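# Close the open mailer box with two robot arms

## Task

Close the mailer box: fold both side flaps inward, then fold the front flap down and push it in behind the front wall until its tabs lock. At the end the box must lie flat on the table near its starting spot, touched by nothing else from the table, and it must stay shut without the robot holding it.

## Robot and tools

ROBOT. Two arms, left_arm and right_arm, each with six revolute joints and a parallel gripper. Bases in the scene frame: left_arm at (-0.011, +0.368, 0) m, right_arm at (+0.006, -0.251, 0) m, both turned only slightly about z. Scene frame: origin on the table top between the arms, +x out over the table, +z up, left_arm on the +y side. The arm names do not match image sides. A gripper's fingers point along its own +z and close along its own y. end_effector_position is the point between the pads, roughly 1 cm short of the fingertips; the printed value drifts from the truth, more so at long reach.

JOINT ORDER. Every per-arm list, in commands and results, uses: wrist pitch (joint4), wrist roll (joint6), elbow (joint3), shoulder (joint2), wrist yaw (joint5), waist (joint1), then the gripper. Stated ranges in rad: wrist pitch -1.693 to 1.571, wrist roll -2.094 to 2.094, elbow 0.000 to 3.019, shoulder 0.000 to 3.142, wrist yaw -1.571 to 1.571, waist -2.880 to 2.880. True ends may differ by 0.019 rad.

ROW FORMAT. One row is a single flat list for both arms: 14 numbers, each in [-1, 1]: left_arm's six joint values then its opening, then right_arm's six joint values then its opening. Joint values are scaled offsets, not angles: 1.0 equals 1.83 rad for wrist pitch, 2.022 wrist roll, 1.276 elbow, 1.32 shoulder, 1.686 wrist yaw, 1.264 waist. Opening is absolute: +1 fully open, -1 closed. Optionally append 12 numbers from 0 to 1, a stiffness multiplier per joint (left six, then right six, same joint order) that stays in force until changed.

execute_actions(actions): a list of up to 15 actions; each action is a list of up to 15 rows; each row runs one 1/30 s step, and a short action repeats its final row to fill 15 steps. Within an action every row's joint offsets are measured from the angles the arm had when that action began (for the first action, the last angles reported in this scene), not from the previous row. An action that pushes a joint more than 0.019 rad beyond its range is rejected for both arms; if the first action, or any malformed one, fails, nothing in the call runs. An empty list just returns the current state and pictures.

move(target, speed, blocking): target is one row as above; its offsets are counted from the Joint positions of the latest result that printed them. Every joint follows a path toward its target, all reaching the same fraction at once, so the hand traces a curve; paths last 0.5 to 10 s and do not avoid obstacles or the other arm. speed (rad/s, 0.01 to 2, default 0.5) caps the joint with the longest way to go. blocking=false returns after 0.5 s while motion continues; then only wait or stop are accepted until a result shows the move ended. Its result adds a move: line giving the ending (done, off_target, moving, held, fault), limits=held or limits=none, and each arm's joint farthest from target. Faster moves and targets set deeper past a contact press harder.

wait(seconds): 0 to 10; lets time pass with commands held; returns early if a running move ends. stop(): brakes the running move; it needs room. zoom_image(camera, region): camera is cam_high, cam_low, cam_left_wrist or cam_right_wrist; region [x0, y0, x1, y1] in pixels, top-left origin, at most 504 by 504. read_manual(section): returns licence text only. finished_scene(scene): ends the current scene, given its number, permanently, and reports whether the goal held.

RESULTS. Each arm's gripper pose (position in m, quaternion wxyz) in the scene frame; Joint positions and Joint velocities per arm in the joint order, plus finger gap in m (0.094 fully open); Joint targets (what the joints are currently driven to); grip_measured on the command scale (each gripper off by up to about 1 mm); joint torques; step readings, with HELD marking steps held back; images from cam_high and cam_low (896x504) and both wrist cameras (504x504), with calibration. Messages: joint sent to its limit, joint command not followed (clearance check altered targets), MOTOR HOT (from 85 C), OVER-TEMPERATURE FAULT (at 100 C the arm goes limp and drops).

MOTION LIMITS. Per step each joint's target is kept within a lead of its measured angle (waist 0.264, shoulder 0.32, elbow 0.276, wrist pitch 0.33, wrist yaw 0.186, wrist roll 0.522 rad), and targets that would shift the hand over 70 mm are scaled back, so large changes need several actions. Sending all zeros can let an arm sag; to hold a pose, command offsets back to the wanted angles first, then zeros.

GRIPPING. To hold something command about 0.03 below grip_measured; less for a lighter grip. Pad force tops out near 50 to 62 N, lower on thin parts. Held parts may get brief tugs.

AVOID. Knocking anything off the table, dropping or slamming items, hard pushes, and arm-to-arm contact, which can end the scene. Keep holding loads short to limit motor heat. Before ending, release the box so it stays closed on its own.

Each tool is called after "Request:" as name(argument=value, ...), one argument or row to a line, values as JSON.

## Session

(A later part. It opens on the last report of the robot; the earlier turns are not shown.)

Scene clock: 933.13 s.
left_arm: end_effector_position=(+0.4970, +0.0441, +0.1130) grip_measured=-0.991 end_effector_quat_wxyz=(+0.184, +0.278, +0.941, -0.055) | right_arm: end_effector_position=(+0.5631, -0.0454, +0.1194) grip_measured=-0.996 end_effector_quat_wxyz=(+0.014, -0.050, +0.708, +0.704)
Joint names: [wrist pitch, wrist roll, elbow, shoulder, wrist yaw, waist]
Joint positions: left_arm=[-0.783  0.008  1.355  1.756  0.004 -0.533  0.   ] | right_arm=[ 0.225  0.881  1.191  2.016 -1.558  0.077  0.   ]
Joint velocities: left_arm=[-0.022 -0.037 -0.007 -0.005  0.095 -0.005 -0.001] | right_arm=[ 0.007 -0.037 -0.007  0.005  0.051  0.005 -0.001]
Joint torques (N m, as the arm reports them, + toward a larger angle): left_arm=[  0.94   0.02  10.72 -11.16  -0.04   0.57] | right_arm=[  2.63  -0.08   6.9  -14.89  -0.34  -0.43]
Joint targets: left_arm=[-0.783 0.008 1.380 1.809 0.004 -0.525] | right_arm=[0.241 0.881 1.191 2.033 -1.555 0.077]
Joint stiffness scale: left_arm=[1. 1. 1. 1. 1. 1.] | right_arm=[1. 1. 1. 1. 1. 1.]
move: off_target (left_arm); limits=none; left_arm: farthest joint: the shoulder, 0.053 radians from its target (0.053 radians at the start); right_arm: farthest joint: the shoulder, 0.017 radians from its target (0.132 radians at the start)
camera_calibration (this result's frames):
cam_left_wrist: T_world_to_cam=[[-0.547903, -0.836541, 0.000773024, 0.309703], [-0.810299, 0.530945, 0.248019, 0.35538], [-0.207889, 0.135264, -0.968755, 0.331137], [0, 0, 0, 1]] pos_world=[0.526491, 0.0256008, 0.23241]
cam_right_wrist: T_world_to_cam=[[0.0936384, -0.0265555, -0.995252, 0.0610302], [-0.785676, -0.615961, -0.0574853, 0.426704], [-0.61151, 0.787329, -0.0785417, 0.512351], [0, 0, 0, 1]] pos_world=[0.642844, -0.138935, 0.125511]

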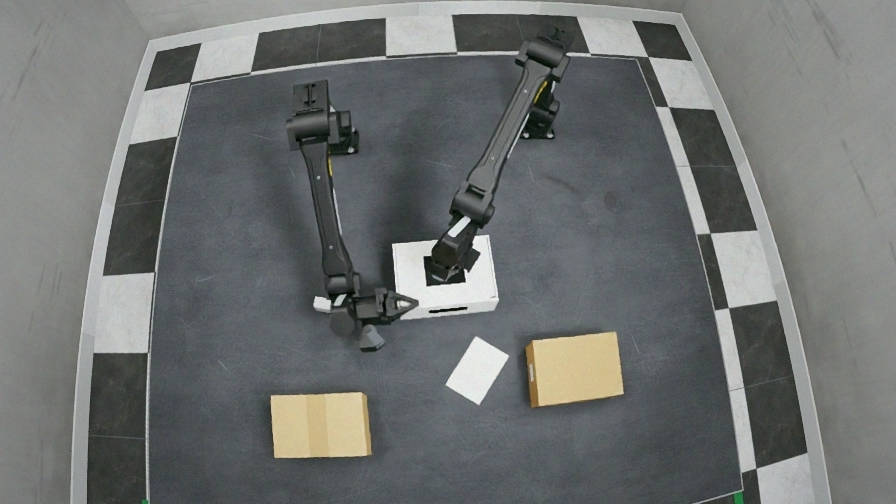

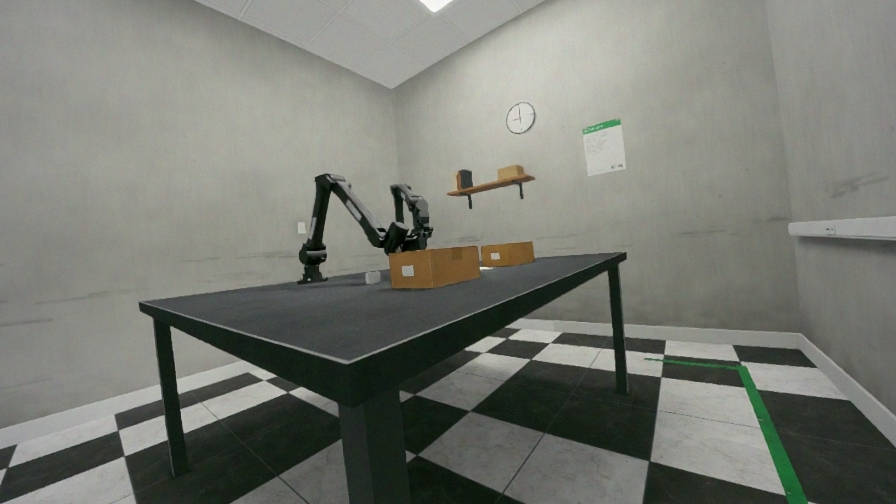

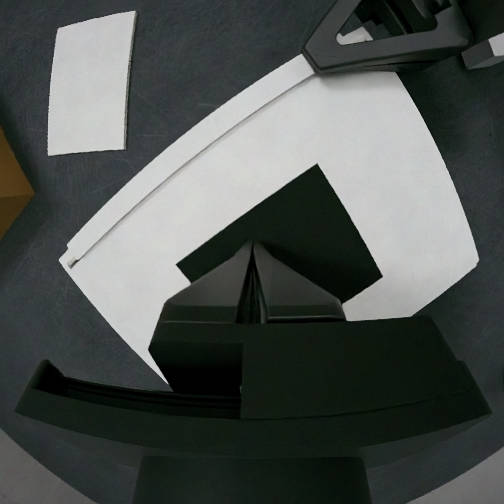

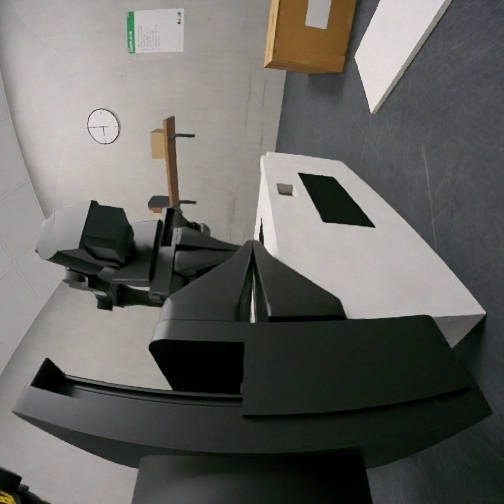

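Request:
move(
  target=[0.01,0,0.04,-0.04,0,0.007,-1,0.01,0,0,0.05,0,0,-1],
  speed=0.1,
)

Request:
move(
  target=[-0.05,0,0.15,0.03,0,0.115,-1,0.01,0,0,0.04,0,0,-1],
  speed=0.2,
)

Scene clock: 945.57 s.
left_arm: end_effector_position=(+0.4990, +0.0437, +0.1261) grip_measured=-0.991 end_effector_quat_wxyz=(+0.196, +0.277, +0.939, -0.058) | right_arm: end_effector_position=(+0.5622, -0.0455, +0.1178) grip_measured=-0.997 end_effector_quat_wxyz=(+0.012, -0.054, +0.706, +0.706)
Joint names: [wrist pitch, wrist roll, elbow, shoulder, wrist yaw, waist]
Joint positions: left_arm=[-0.779  0.008  1.356  1.736  0.004 -0.532  0.   ] | right_arm=[ 0.236  0.883  1.191  2.022 -1.567  0.077  0.   ]
Joint velocities: left_arm=[-0.002 -0.022 -0.002  0.015  0.007 -0.005 -0.   ] | right_arm=[ 0.012  0.051  0.012  0.005  0.037 -0.015  0.   ]
Joint torques (N m, as the arm reports them, + toward a larger angle): left_arm=[  1.64   0.02  12.83 -17.43  -0.04   0.54] | right_arm=[  2.05  -0.13   6.88 -11.05  -0.1   -0.49]
Joint targets: left_arm=[-0.765 0.008 1.405 1.703 0.004 -0.524] | right_arm=[0.243 0.881 1.191 2.082 -1.558 0.077]
Joint stiffness scale: left_arm=[1. 1. 1. 1. 1. 1.] | right_arm=[1. 1. 1. 1. 1. 1.]
move: off_target (left_arm, right_arm); limits=none; left_arm: farthest joint: the elbow, 0.050 radians from its target (0.051 radians at the start); right_arm: farthest joint: the shoulder, 0.060 radians from its target (0.066 radians at the start)
camera_calibration (this result's frames):
cam_left_wrist: T_world_to_cam=[[-0.546959, -0.837159, 0.000397765, 0.310015], [-0.816208, 0.533376, 0.222067, 0.360157], [-0.186118, 0.121137, -0.975031, 0.334812], [0, 0, 0, 1]] pos_world=[0.525843, 0.0268747, 0.24635]
cam_right_wrist: T_world_to_cam=[[0.0976698, -0.0204524, -0.995009, 0.0575741], [-0.780761, -0.621557, -0.0638632, 0.423632], [-0.617149, 0.783102, -0.0766759, 0.514483], [0, 0, 0, 1]] pos_world=[0.642644, -0.138403, 0.12379]

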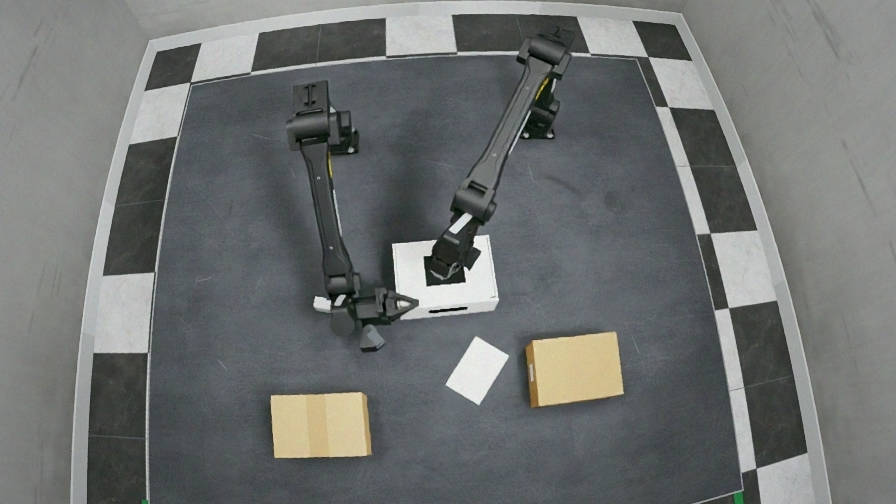

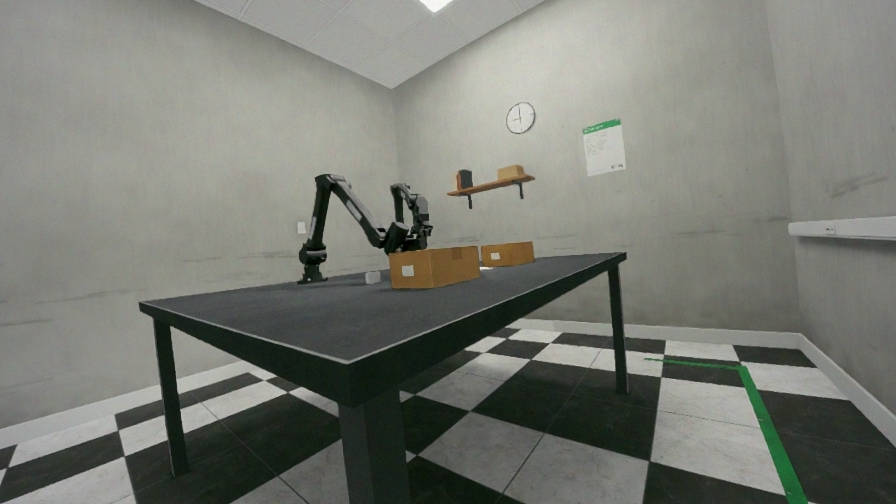

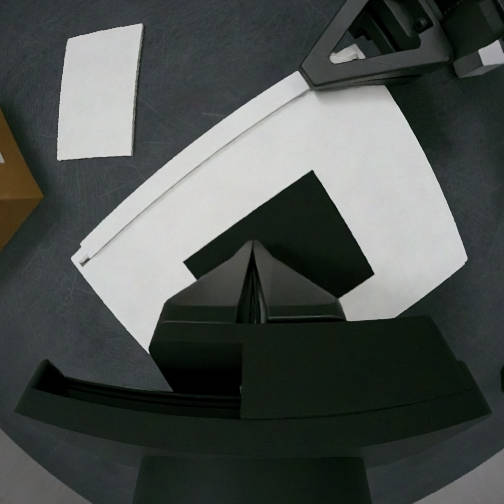

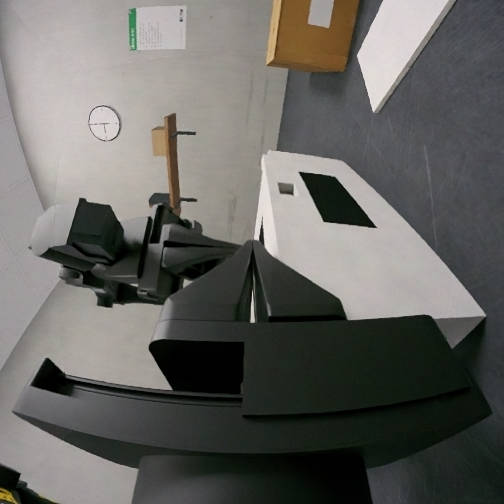

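Scene clock: 946.93 s.
left_arm: end_effector_position=(+0.5681, +0.1095, +0.1735) grip_measured=-0.991 end_effector_quat_wxyz=(+0.219, +0.206, +0.952, -0.048) | right_arm: end_effector_position=(+0.5614, -0.0455, +0.1184) grip_measured=-0.997 end_effector_quat_wxyz=(+0.013, -0.058, +0.704, +0.708)
Joint names: [wrist pitch, wrist roll, elbow, shoulder, wrist yaw, waist]
Joint positions: left_arm=[-0.864  0.008  1.498  1.752  0.004 -0.386  0.   ] | right_arm=[ 0.245  0.883  1.191  2.023 -1.575  0.077  0.   ]
Joint velocities: left_arm=[-0.012 -0.051  0.002  0.005 -0.007 -0.005 -0.001] | right_arm=[ 0.002  0.022 -0.012  0.005  0.022 -0.015  0.001]
Joint torques (N m, as the arm reports them, + toward a larger angle): left_arm=[  0.78   0.02  13.29 -13.92  -0.04   0.26] | right_arm=[  2.38  -0.11   7.01 -11.95  -0.2   -0.29]
Joint targets: left_arm=[-0.870 0.008 1.548 1.775 0.004 -0.387] | right_arm=[0.254 0.883 1.191 2.075 -1.568 0.077]
Joint stiffness scale: left_arm=[1. 1. 1. 1. 1. 1.] | right_arm=[1. 1. 1. 1. 1. 1.]
move: off_target (left_arm, right_arm); limits=none; left_arm: farthest joint: the elbow, 0.049 radians from its target (0.191 radians at the start); right_arm: farthest joint: the shoulder, 0.052 radians from its target (0.053 radians at the start)
camera_calibration (this result's frames):
cam_left_wrist: T_world_to_cam=[[-0.418911, -0.908027, -0.000165573, 0.338017], [-0.892732, 0.411821, 0.182849, 0.434509], [-0.165964, 0.0767452, -0.983141, 0.380811], [0, 0, 0, 1]] pos_world=[0.5927, 0.0987631, 0.294997]
cam_right_wrist: T_world_to_cam=[[0.10472, -0.0151507, -0.994386, 0.0544742], [-0.776333, -0.626172, -0.072216, 0.421346], [-0.621563, 0.779538, -0.0773346, 0.516495], [0, 0, 0, 1]] pos_world=[0.642435, -0.137967, 0.124539]

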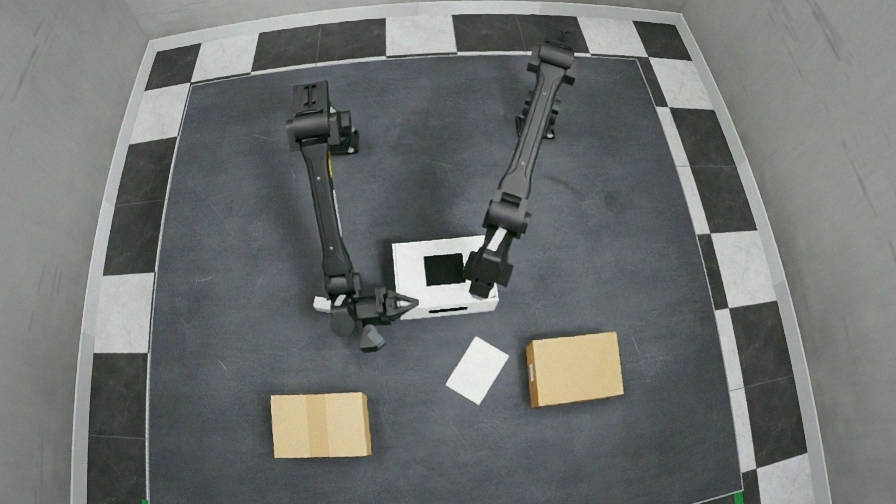

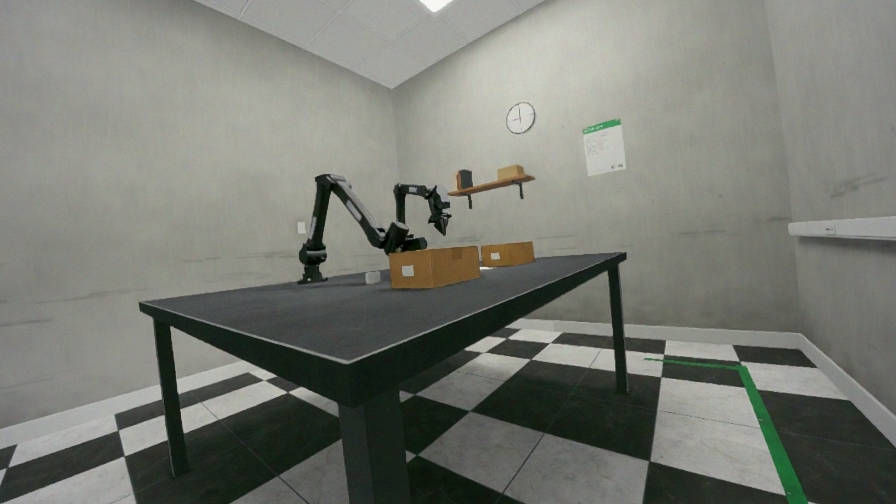

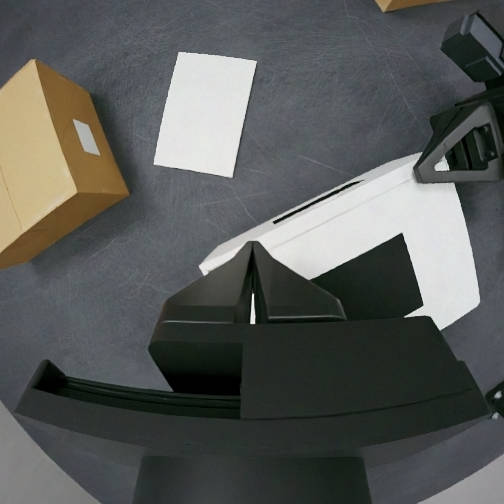

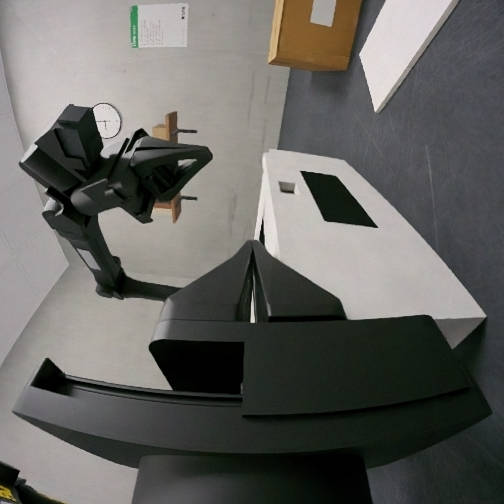

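Request:
move(
  target=[0,0,-0.025,0.035,0,0,-1,0.0,0,0,0.04,0,0,-1],
  speed=0.1,
)

Scene clock: 952.93 s.
left_arm: end_effector_position=(+0.5567, +0.1146, +0.1368) grip_measured=-0.991 end_effector_quat_wxyz=(+0.186, +0.208, +0.959, -0.041) | right_arm: end_effector_position=(+0.5608, -0.0455, +0.1184) grip_measured=-0.997 end_effector_quat_wxyz=(+0.011, -0.059, +0.703, +0.709)
Joint names: [wrist pitch, wrist roll, elbow, shoulder, wrist yaw, waist]
Joint positions: left_arm=[-0.864  0.008  1.459  1.783  0.004 -0.386  0.   ] | right_arm=[ 0.245  0.883  1.191  2.024 -1.579  0.077  0.   ]
Joint velocities: left_arm=[-0.007  0.022  0.002 -0.005 -0.066 -0.005  0.001] | right_arm=[-0.007 -0.022 -0.007 -0.005 -0.081 -0.005 -0.001]
Joint torques (N m, as the arm reports them, + toward a larger angle): left_arm=[  0.9    0.02   9.5  -14.52  -0.03  -0.02] | right_arm=[  1.87  -0.1    6.86 -11.41  -0.35  -0.62]
Joint targets: left_arm=[-0.864 0.008 1.467 1.799 0.004 -0.386] | right_arm=[0.245 0.883 1.191 2.075 -1.575 0.077]
Joint stiffness scale: left_arm=[1. 1. 1. 1. 1. 1.] | right_arm=[1. 1. 1. 1. 1. 1.]
move: off_target (right_arm); limits=none; left_arm: farthest joint: the shoulder, 0.016 radians from its target (0.046 radians at the start); right_arm: farthest joint: the shoulder, 0.052 radians from its target (0.053 radians at the start)
camera_calibration (this result's frames):
cam_left_wrist: T_world_to_cam=[[-0.41889, -0.908037, 0.000815881, 0.33769], [-0.878888, 0.405669, 0.250974, 0.412623], [-0.228225, 0.104413, -0.967993, 0.371819], [0, 0, 0, 1]] pos_world=[0.588963, 0.100424, 0.256085]
cam_right_wrist: T_world_to_cam=[[0.103869, -0.0125243, -0.994512, 0.0551333], [-0.774207, -0.628715, -0.0729425, 0.419625], [-0.624351, 0.777535, -0.0750005, 0.517344], [0, 0, 0, 1]] pos_world=[0.642154, -0.137739, 0.12424]

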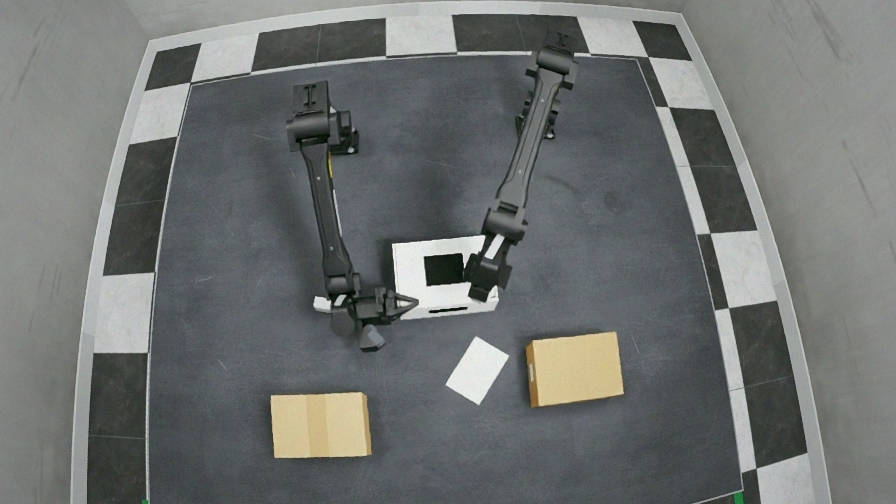

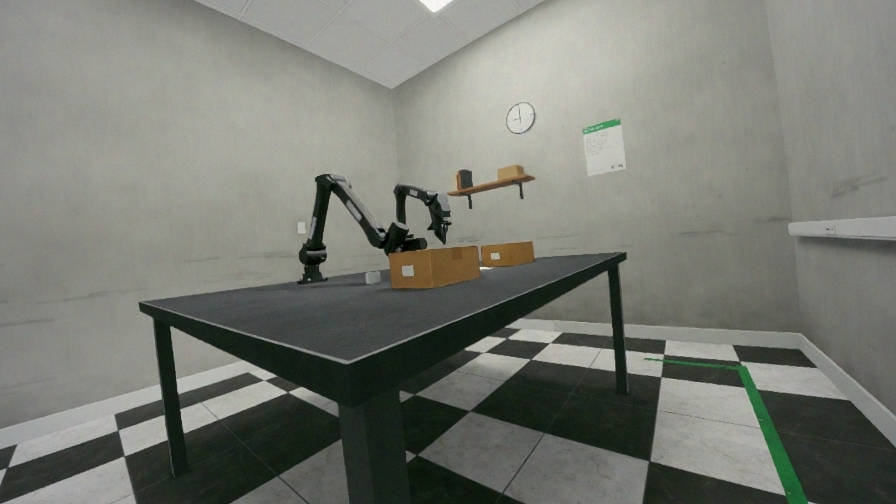

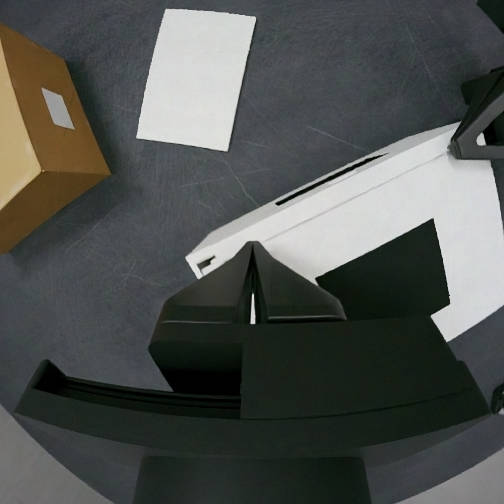

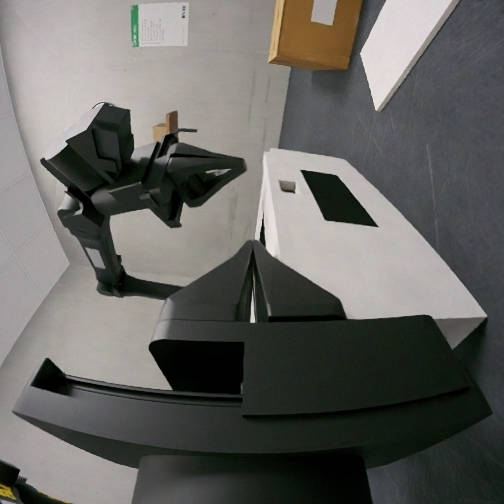

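Request:
move(
  target=[0,0,0,0.085,0,0,-1,0.0,0,0,0.05,0,0,-1],
  speed=0.1,
)

Request:
move(
  target=[0,0,0.03,-0.04,0,0,-1,0.01,0,0.03,-0.04,0,0,-1],
  speed=0.1,
)

Scene clock: 961.63 s.
left_arm: end_effector_position=(+0.5547, +0.1155, +0.1137) grip_measured=-0.991 end_effector_quat_wxyz=(+0.167, +0.209, +0.963, -0.037) | right_arm: end_effector_position=(+0.5602, -0.0456, +0.1180) grip_measured=-0.997 end_effector_quat_wxyz=(+0.008, -0.059, +0.702, +0.710)
Joint names: [wrist pitch, wrist roll, elbow, shoulder, wrist yaw, waist]
Joint positions: left_arm=[-0.864  0.008  1.453  1.817  0.004 -0.386  0.   ] | right_arm=[ 0.245  0.885  1.191  2.025 -1.585  0.077  0.   ]
Joint velocities: left_arm=[-0.002  0.007 -0.002 -0.005  0.051 -0.024 -0.001] | right_arm=[-0.002 -0.007 -0.012  0.005  0.022 -0.005 -0.001]
Joint torques (N m, as the arm reports them, + toward a larger angle): left_arm=[ 0.87  0.02  9.09 -9.97 -0.04 -0.14] | right_arm=[  1.89  -0.1    6.92 -10.93  -0.3   -0.39]
Joint targets: left_arm=[-0.864 0.008 1.458 1.895 0.004 -0.386] | right_arm=[0.245 0.883 1.191 2.090 -1.579 0.077]
Joint stiffness scale: left_arm=[1. 1. 1. 1. 1. 1.] | right_arm=[1. 1. 1. 1. 1. 1.]
move: off_target (left_arm, right_arm); limits=none; left_arm: farthest joint: the shoulder, 0.078 radians from its target (0.113 radians at the start); right_arm: farthest joint: the shoulder, 0.065 radians from its target (0.066 radians at the start)
camera_calibration (this result's frames):
cam_left_wrist: T_world_to_cam=[[-0.41885, -0.908054, 0.00137752, 0.337594], [-0.868995, 0.401272, 0.289531, 0.406898], [-0.263463, 0.120073, -0.957168, 0.365389], [0, 0, 0, 1]] pos_world=[0.59126, 0.0994031, 0.231463]
cam_right_wrist: T_world_to_cam=[[0.0999513, -0.00937939, -0.994948, 0.0571863], [-0.771687, -0.631963, -0.0715652, 0.417328], [-0.6281, 0.774941, -0.0704035, 0.518379], [0, 0, 0, 1]] pos_world=[0.641924, -0.137441, 0.123259]

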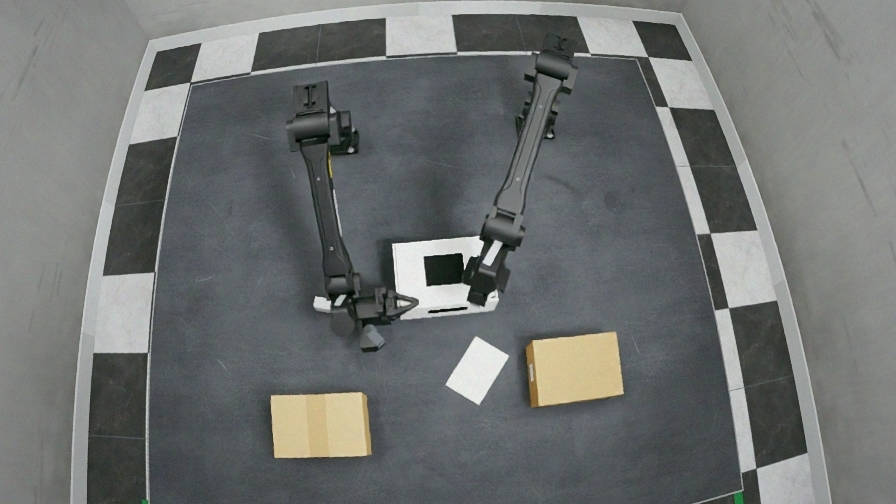

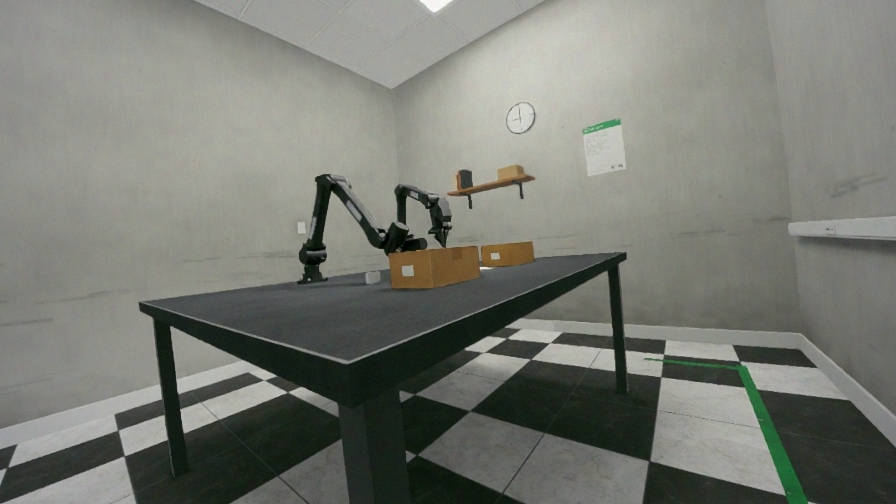

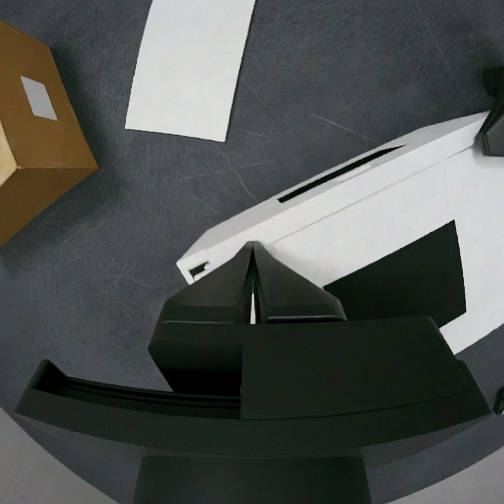

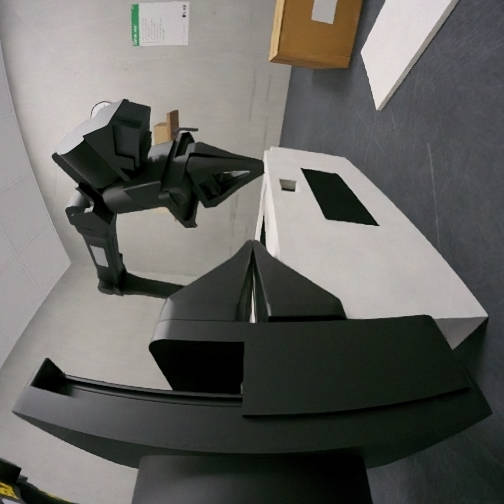

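Scene clock: 962.57 s.
left_arm: end_effector_position=(+0.5549, +0.1154, +0.1255) grip_measured=-0.991 end_effector_quat_wxyz=(+0.176, +0.208, +0.961, -0.039) | right_arm: end_effector_position=(+0.5618, -0.0455, +0.1441) grip_measured=-0.997 end_effector_quat_wxyz=(+0.026, -0.077, +0.700, +0.709)
Joint names: [wrist pitch, wrist roll, elbow, shoulder, wrist yaw, waist]
Joint positions: left_arm=[-0.864  0.008  1.453  1.797  0.004 -0.386  0.   ] | right_arm=[ 0.245  0.885  1.197  1.981 -1.585  0.077  0.   ]
Joint velocities: left_arm=[-0.012 -0.037 -0.002 -0.034 -0.125 -0.005 -0.001] | right_arm=[-0.012 -0.095 -0.012 -0.015  0.051  0.005 -0.001]
Joint torques (N m, as the arm reports them, + toward a larger angle): left_arm=[  0.88   0.02  11.93 -18.31  -0.04  -0.12] | right_arm=[  2.69  -0.1   10.12 -16.17  -0.46  -0.75]
Joint targets: left_arm=[-0.864 0.008 1.491 1.764 0.004 -0.386] | right_arm=[0.263 0.885 1.230 1.973 -1.584 0.077]
Joint stiffness scale: left_arm=[1. 1. 1. 1. 1. 1.] | right_arm=[1. 1. 1. 1. 1. 1.]
move: off_target (left_arm, right_arm); limits=none; left_arm: farthest joint: the elbow, 0.038 radians from its target (0.038 radians at the start); right_arm: farthest joint: the elbow, 0.032 radians from its target (0.038 radians at the start)
camera_calibration (this result's frames):
cam_left_wrist: T_world_to_cam=[[-0.418872, -0.908044, 0.0010996, 0.337626], [-0.874071, 0.403528, 0.270491, 0.408619], [-0.246061, 0.11234, -0.962722, 0.368736], [0, 0, 0, 1]] pos_world=[0.589316, 0.100267, 0.244091]
cam_right_wrist: T_world_to_cam=[[0.149058, -0.00637046, -0.988808, 0.0545833], [-0.767151, -0.631688, -0.111575, 0.423762], [-0.623907, 0.775197, -0.0990455, 0.522956], [0, 0, 0, 1]] pos_world=[0.64323, -0.137361, 0.15305]

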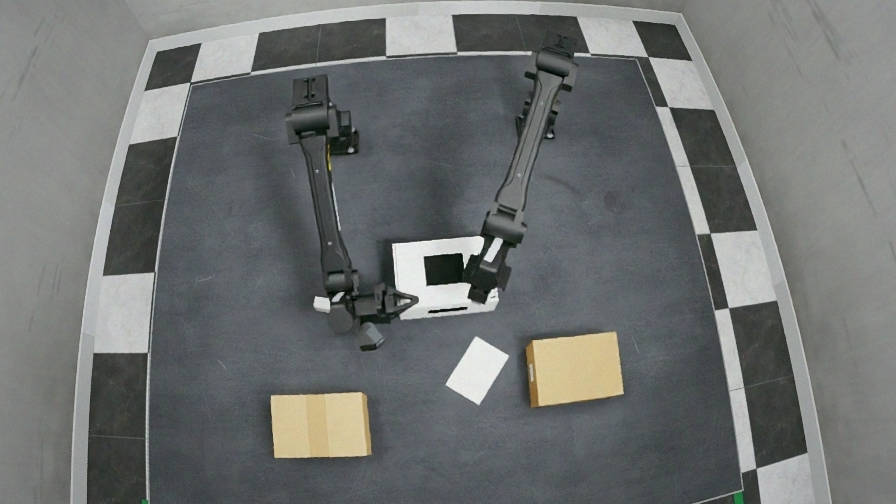

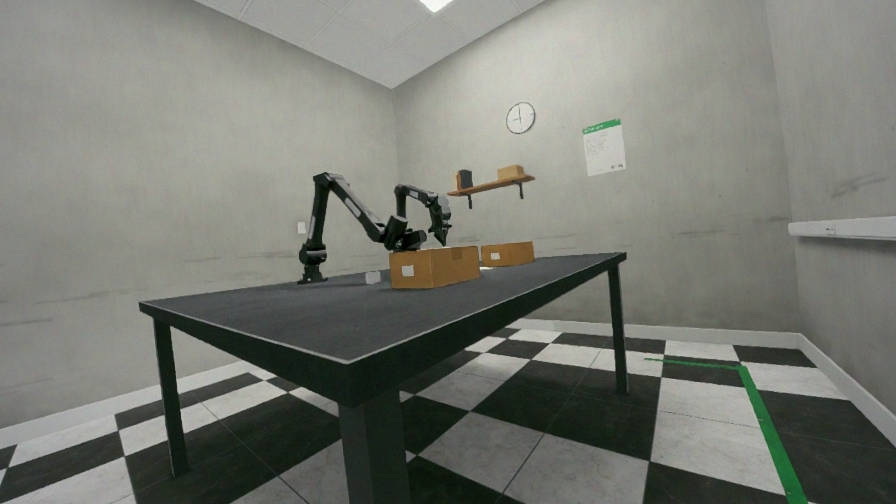

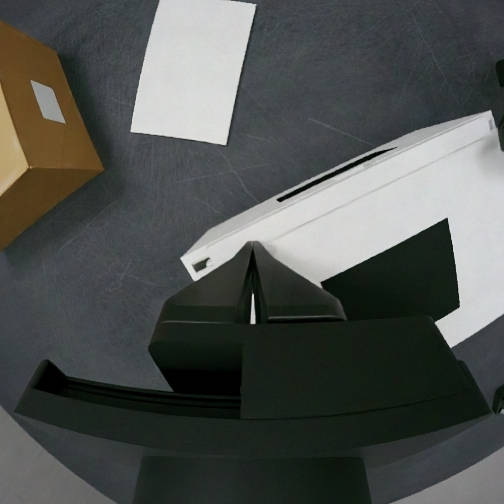

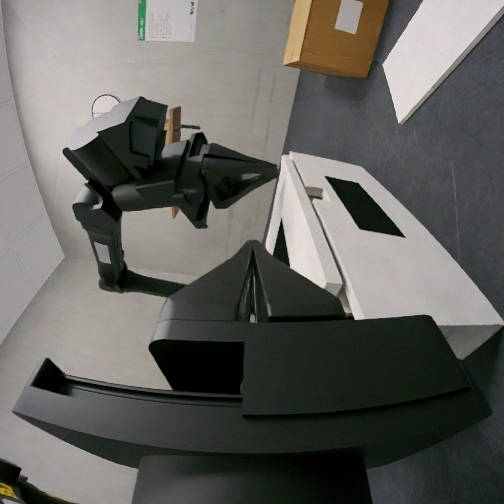

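Request:
zoom_image(
  camera="cam_left_wrist",
  region=[160,200,300,310],
)

Request:
zoom_image(
  camera="cam_right_wrist",
  region=[250,130,430,320],
)

Region (160, 200, 300, 310) of cam_left_wrist's 504x504 image, scaled by 3.600, with more detail than that image has; it fills the top 396 rows of this view, and the rest is white.

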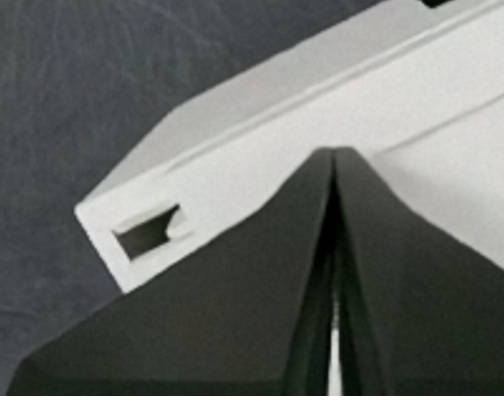

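Region (250, 130, 430, 320) of cam_right_wrist's 504x504 image, scaled by 2.653, with more detail than that image has; it fills the left 477 columns of this view, and the rest is white.

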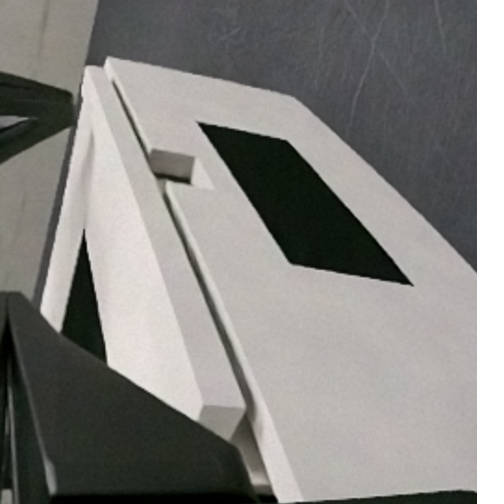

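Request:
move(
  target=[0,0,0.03,-0.045,0,0,-1,0.01,0,0.03,0,0,-0.1,-1],
  speed=0.15,
)

Request:
zoom_image(
  camera="cam_right_wrist",
  region=[230,130,430,320],
)

Scene clock: 992.43 s.
left_arm: end_effector_position=(+0.5544, +0.1156, +0.1419) grip_measured=-0.991 end_effector_quat_wxyz=(+0.189, +0.208, +0.959, -0.041) | right_arm: end_effector_position=(+0.5821, -0.1120, +0.1441) grip_measured=-0.997 end_effector_quat_wxyz=(+0.067, -0.036, +0.704, +0.706)
Joint names: [wrist pitch, wrist roll, elbow, shoulder, wrist yaw, waist]
Joint positions: left_arm=[-0.864  0.008  1.452  1.769  0.004 -0.386  0.   ] | right_arm=[ 0.245  0.885  1.197  1.981 -1.585 -0.041  0.   ]
Joint velocities: left_arm=[-0.002  0.007  0.007 -0.005  0.022  0.024 -0.001] | right_arm=[-0.002 -0.051 -0.002 -0.005 -0.007 -0.005 -0.001]
Joint torques (N m, as the arm reports them, + toward a larger angle): left_arm=[  0.97   0.02  12.18 -17.99  -0.04  -0.08] | right_arm=[  2.73  -0.11  10.42 -15.15  -0.46  -0.64]
Joint targets: left_arm=[-0.864 0.008 1.491 1.738 0.004 -0.386] | right_arm=[0.263 0.885 1.235 1.981 -1.584 -0.050]
Joint stiffness scale: left_arm=[1. 1. 1. 1. 1. 1.] | right_arm=[1. 1. 1. 1. 1. 1.]
move: off_target (left_arm, right_arm); limits=none; left_arm: farthest joint: the elbow, 0.039 radians from its target (0.038 radians at the start); right_arm: farthest joint: the elbow, 0.038 radians from its target (0.038 radians at the start)
camera_calibration (this result's frames):
cam_left_wrist: T_world_to_cam=[[-0.418895, -0.908034, 0.000719443, 0.337667], [-0.880442, 0.40636, 0.244322, 0.410639], [-0.222145, 0.101712, -0.969694, 0.373306], [0, 0, 0, 1]] pos_world=[0.585919, 0.101776, 0.261421]
cam_right_wrist: T_world_to_cam=[[0.147284, -0.0237998, -0.988808, 0.0502142], [-0.835912, -0.537404, -0.111575, 0.447891], [-0.528734, 0.842989, -0.0990455, 0.539393], [0, 0, 0, 1]] pos_world=[0.652197, -0.212809, 0.15305]

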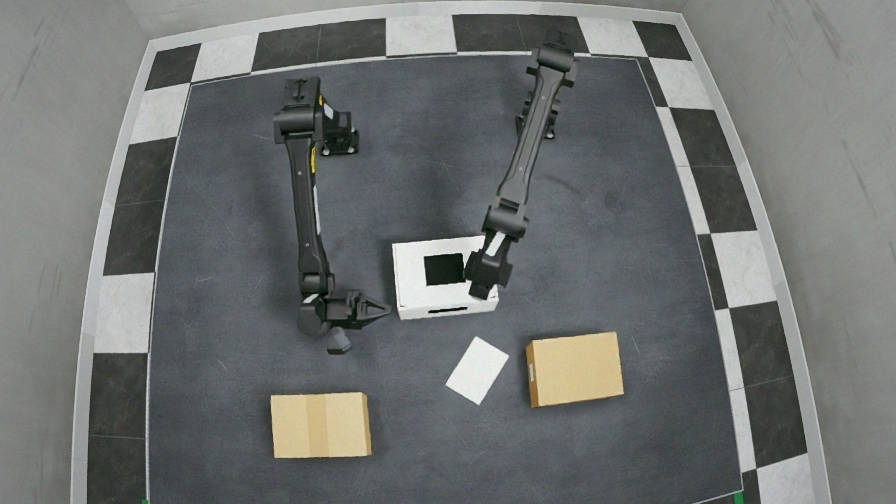

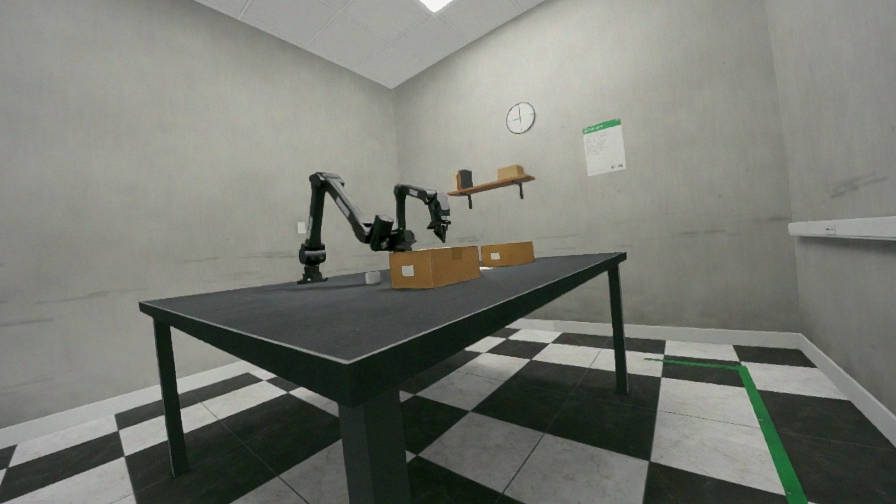

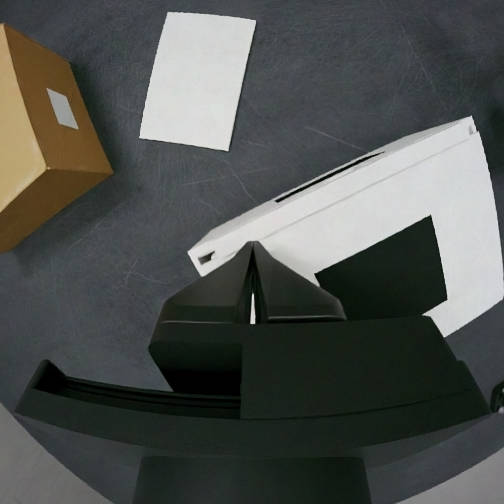

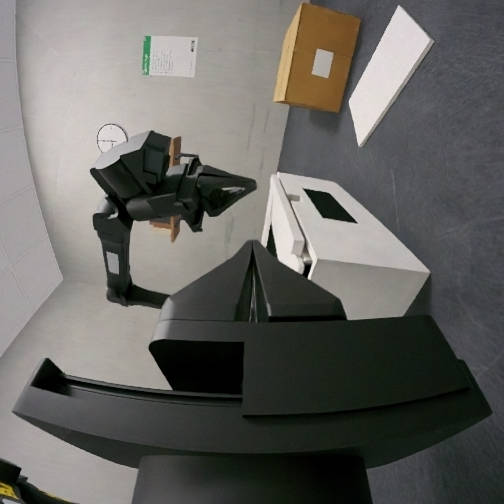

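Region (230, 130, 430, 320) of cam_right_wrist's 504x504 image, scaled by 2.520, with more detail than that image has; it fills the top 479 rows of this view, and the rest is white.

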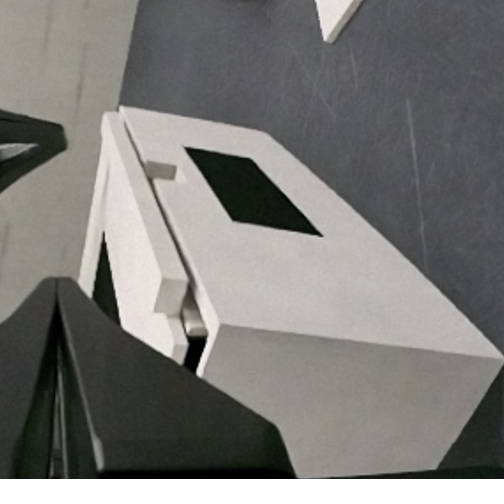

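Request:
move(
  target=[0,0,0.03,-0.25,0,0.2,-1,0.01,0,0.03,-0.15,0,-0.1,-1],
  speed=0.4,
)

Request:
zoom_image(
  camera="cam_high",
  region=[370,220,520,330],
)

Scene clock: 1002.57 s.
left_arm: end_effector_position=(+0.5662, +0.2734, +0.3280) grip_measured=-0.991 end_effector_quat_wxyz=(+0.345, +0.080, +0.935, -0.028) | right_arm: end_effector_position=(+0.5818, -0.1781, +0.2502) grip_measured=-0.997 end_effector_quat_wxyz=(+0.177, -0.065, +0.702, +0.686)
Joint names: [wrist pitch, wrist roll, elbow, shoulder, wrist yaw, waist]
Joint positions: left_arm=[-0.864  0.008  1.45   1.449  0.004 -0.128  0.   ] | right_arm=[ 0.247  0.885  1.198  1.785 -1.585 -0.158  0.   ]
Joint velocities: left_arm=[-0.007 -0.037 -0.002  0.005 -0.022 -0.015 -0.   ] | right_arm=[-0.002  0.037  0.012 -0.005 -0.022 -0.015 -0.   ]
Joint torques (N m, as the arm reports them, + toward a larger angle): left_arm=[  1.47   0.02  13.06 -13.    -0.04  -0.46] | right_arm=[  2.54  -0.1   11.49 -14.37  -0.33  -1.19]
Joint targets: left_arm=[-0.864 0.008 1.490 1.439 0.004 -0.133] | right_arm=[0.263 0.885 1.235 1.783 -1.584 -0.167]
Joint stiffness scale: left_arm=[1. 1. 1. 1. 1. 1.] | right_arm=[1. 1. 1. 1. 1. 1.]
move: off_target (left_arm, right_arm); limits=none; left_arm: farthest joint: the elbow, 0.041 radians from its target (0.038 radians at the start); right_arm: farthest joint: the elbow, 0.038 radians from its target (0.038 radians at the start)
camera_calibration (this result's frames):
cam_left_wrist: T_world_to_cam=[[-0.173372, -0.984849, -0.00370557, 0.369211], [-0.982335, 0.173196, -0.0708584, 0.53622], [0.0704266, -0.00864473, -0.99748, 0.413994], [0, 0, 0, 1]] pos_world=[0.561602, 0.274325, 0.452314]
cam_right_wrist: T_world_to_cam=[[0.332571, -0.0739509, -0.940174, 0.0247617], [-0.855782, -0.442563, -0.267908, 0.491586], [-0.396274, 0.893683, -0.21047, 0.565257], [0, 0, 0, 1]] pos_world=[0.636452, -0.285772, 0.27395]

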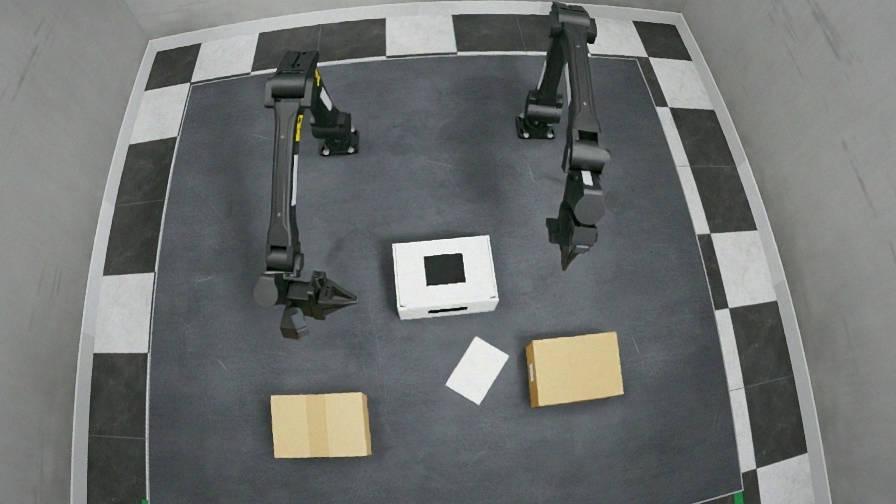

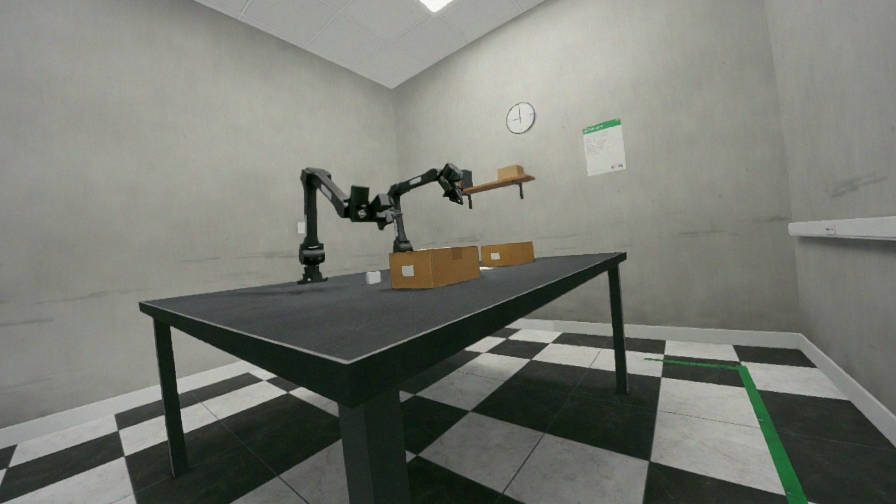

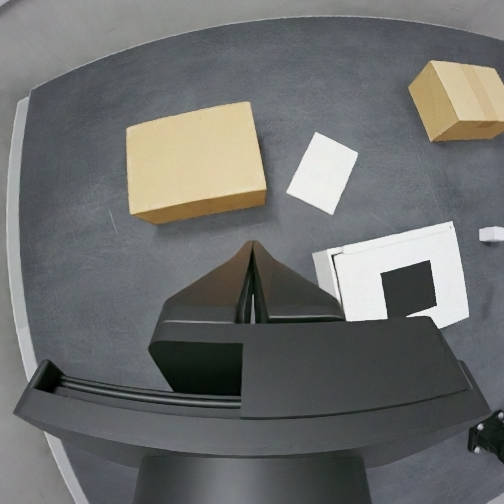

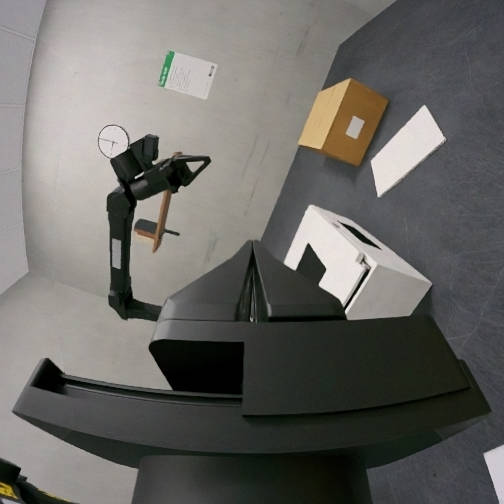

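Region (370, 220, 520, 330) of cam_high's 896x504 image, scaled by 3.360, with more detail than that image has; it fills the top 370 rows of this view, and the rest is white.

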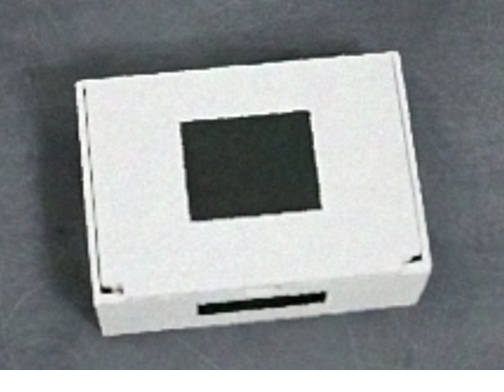

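Request:
finished_scene(
  scene=1,
)

The scene is finished: the task was done.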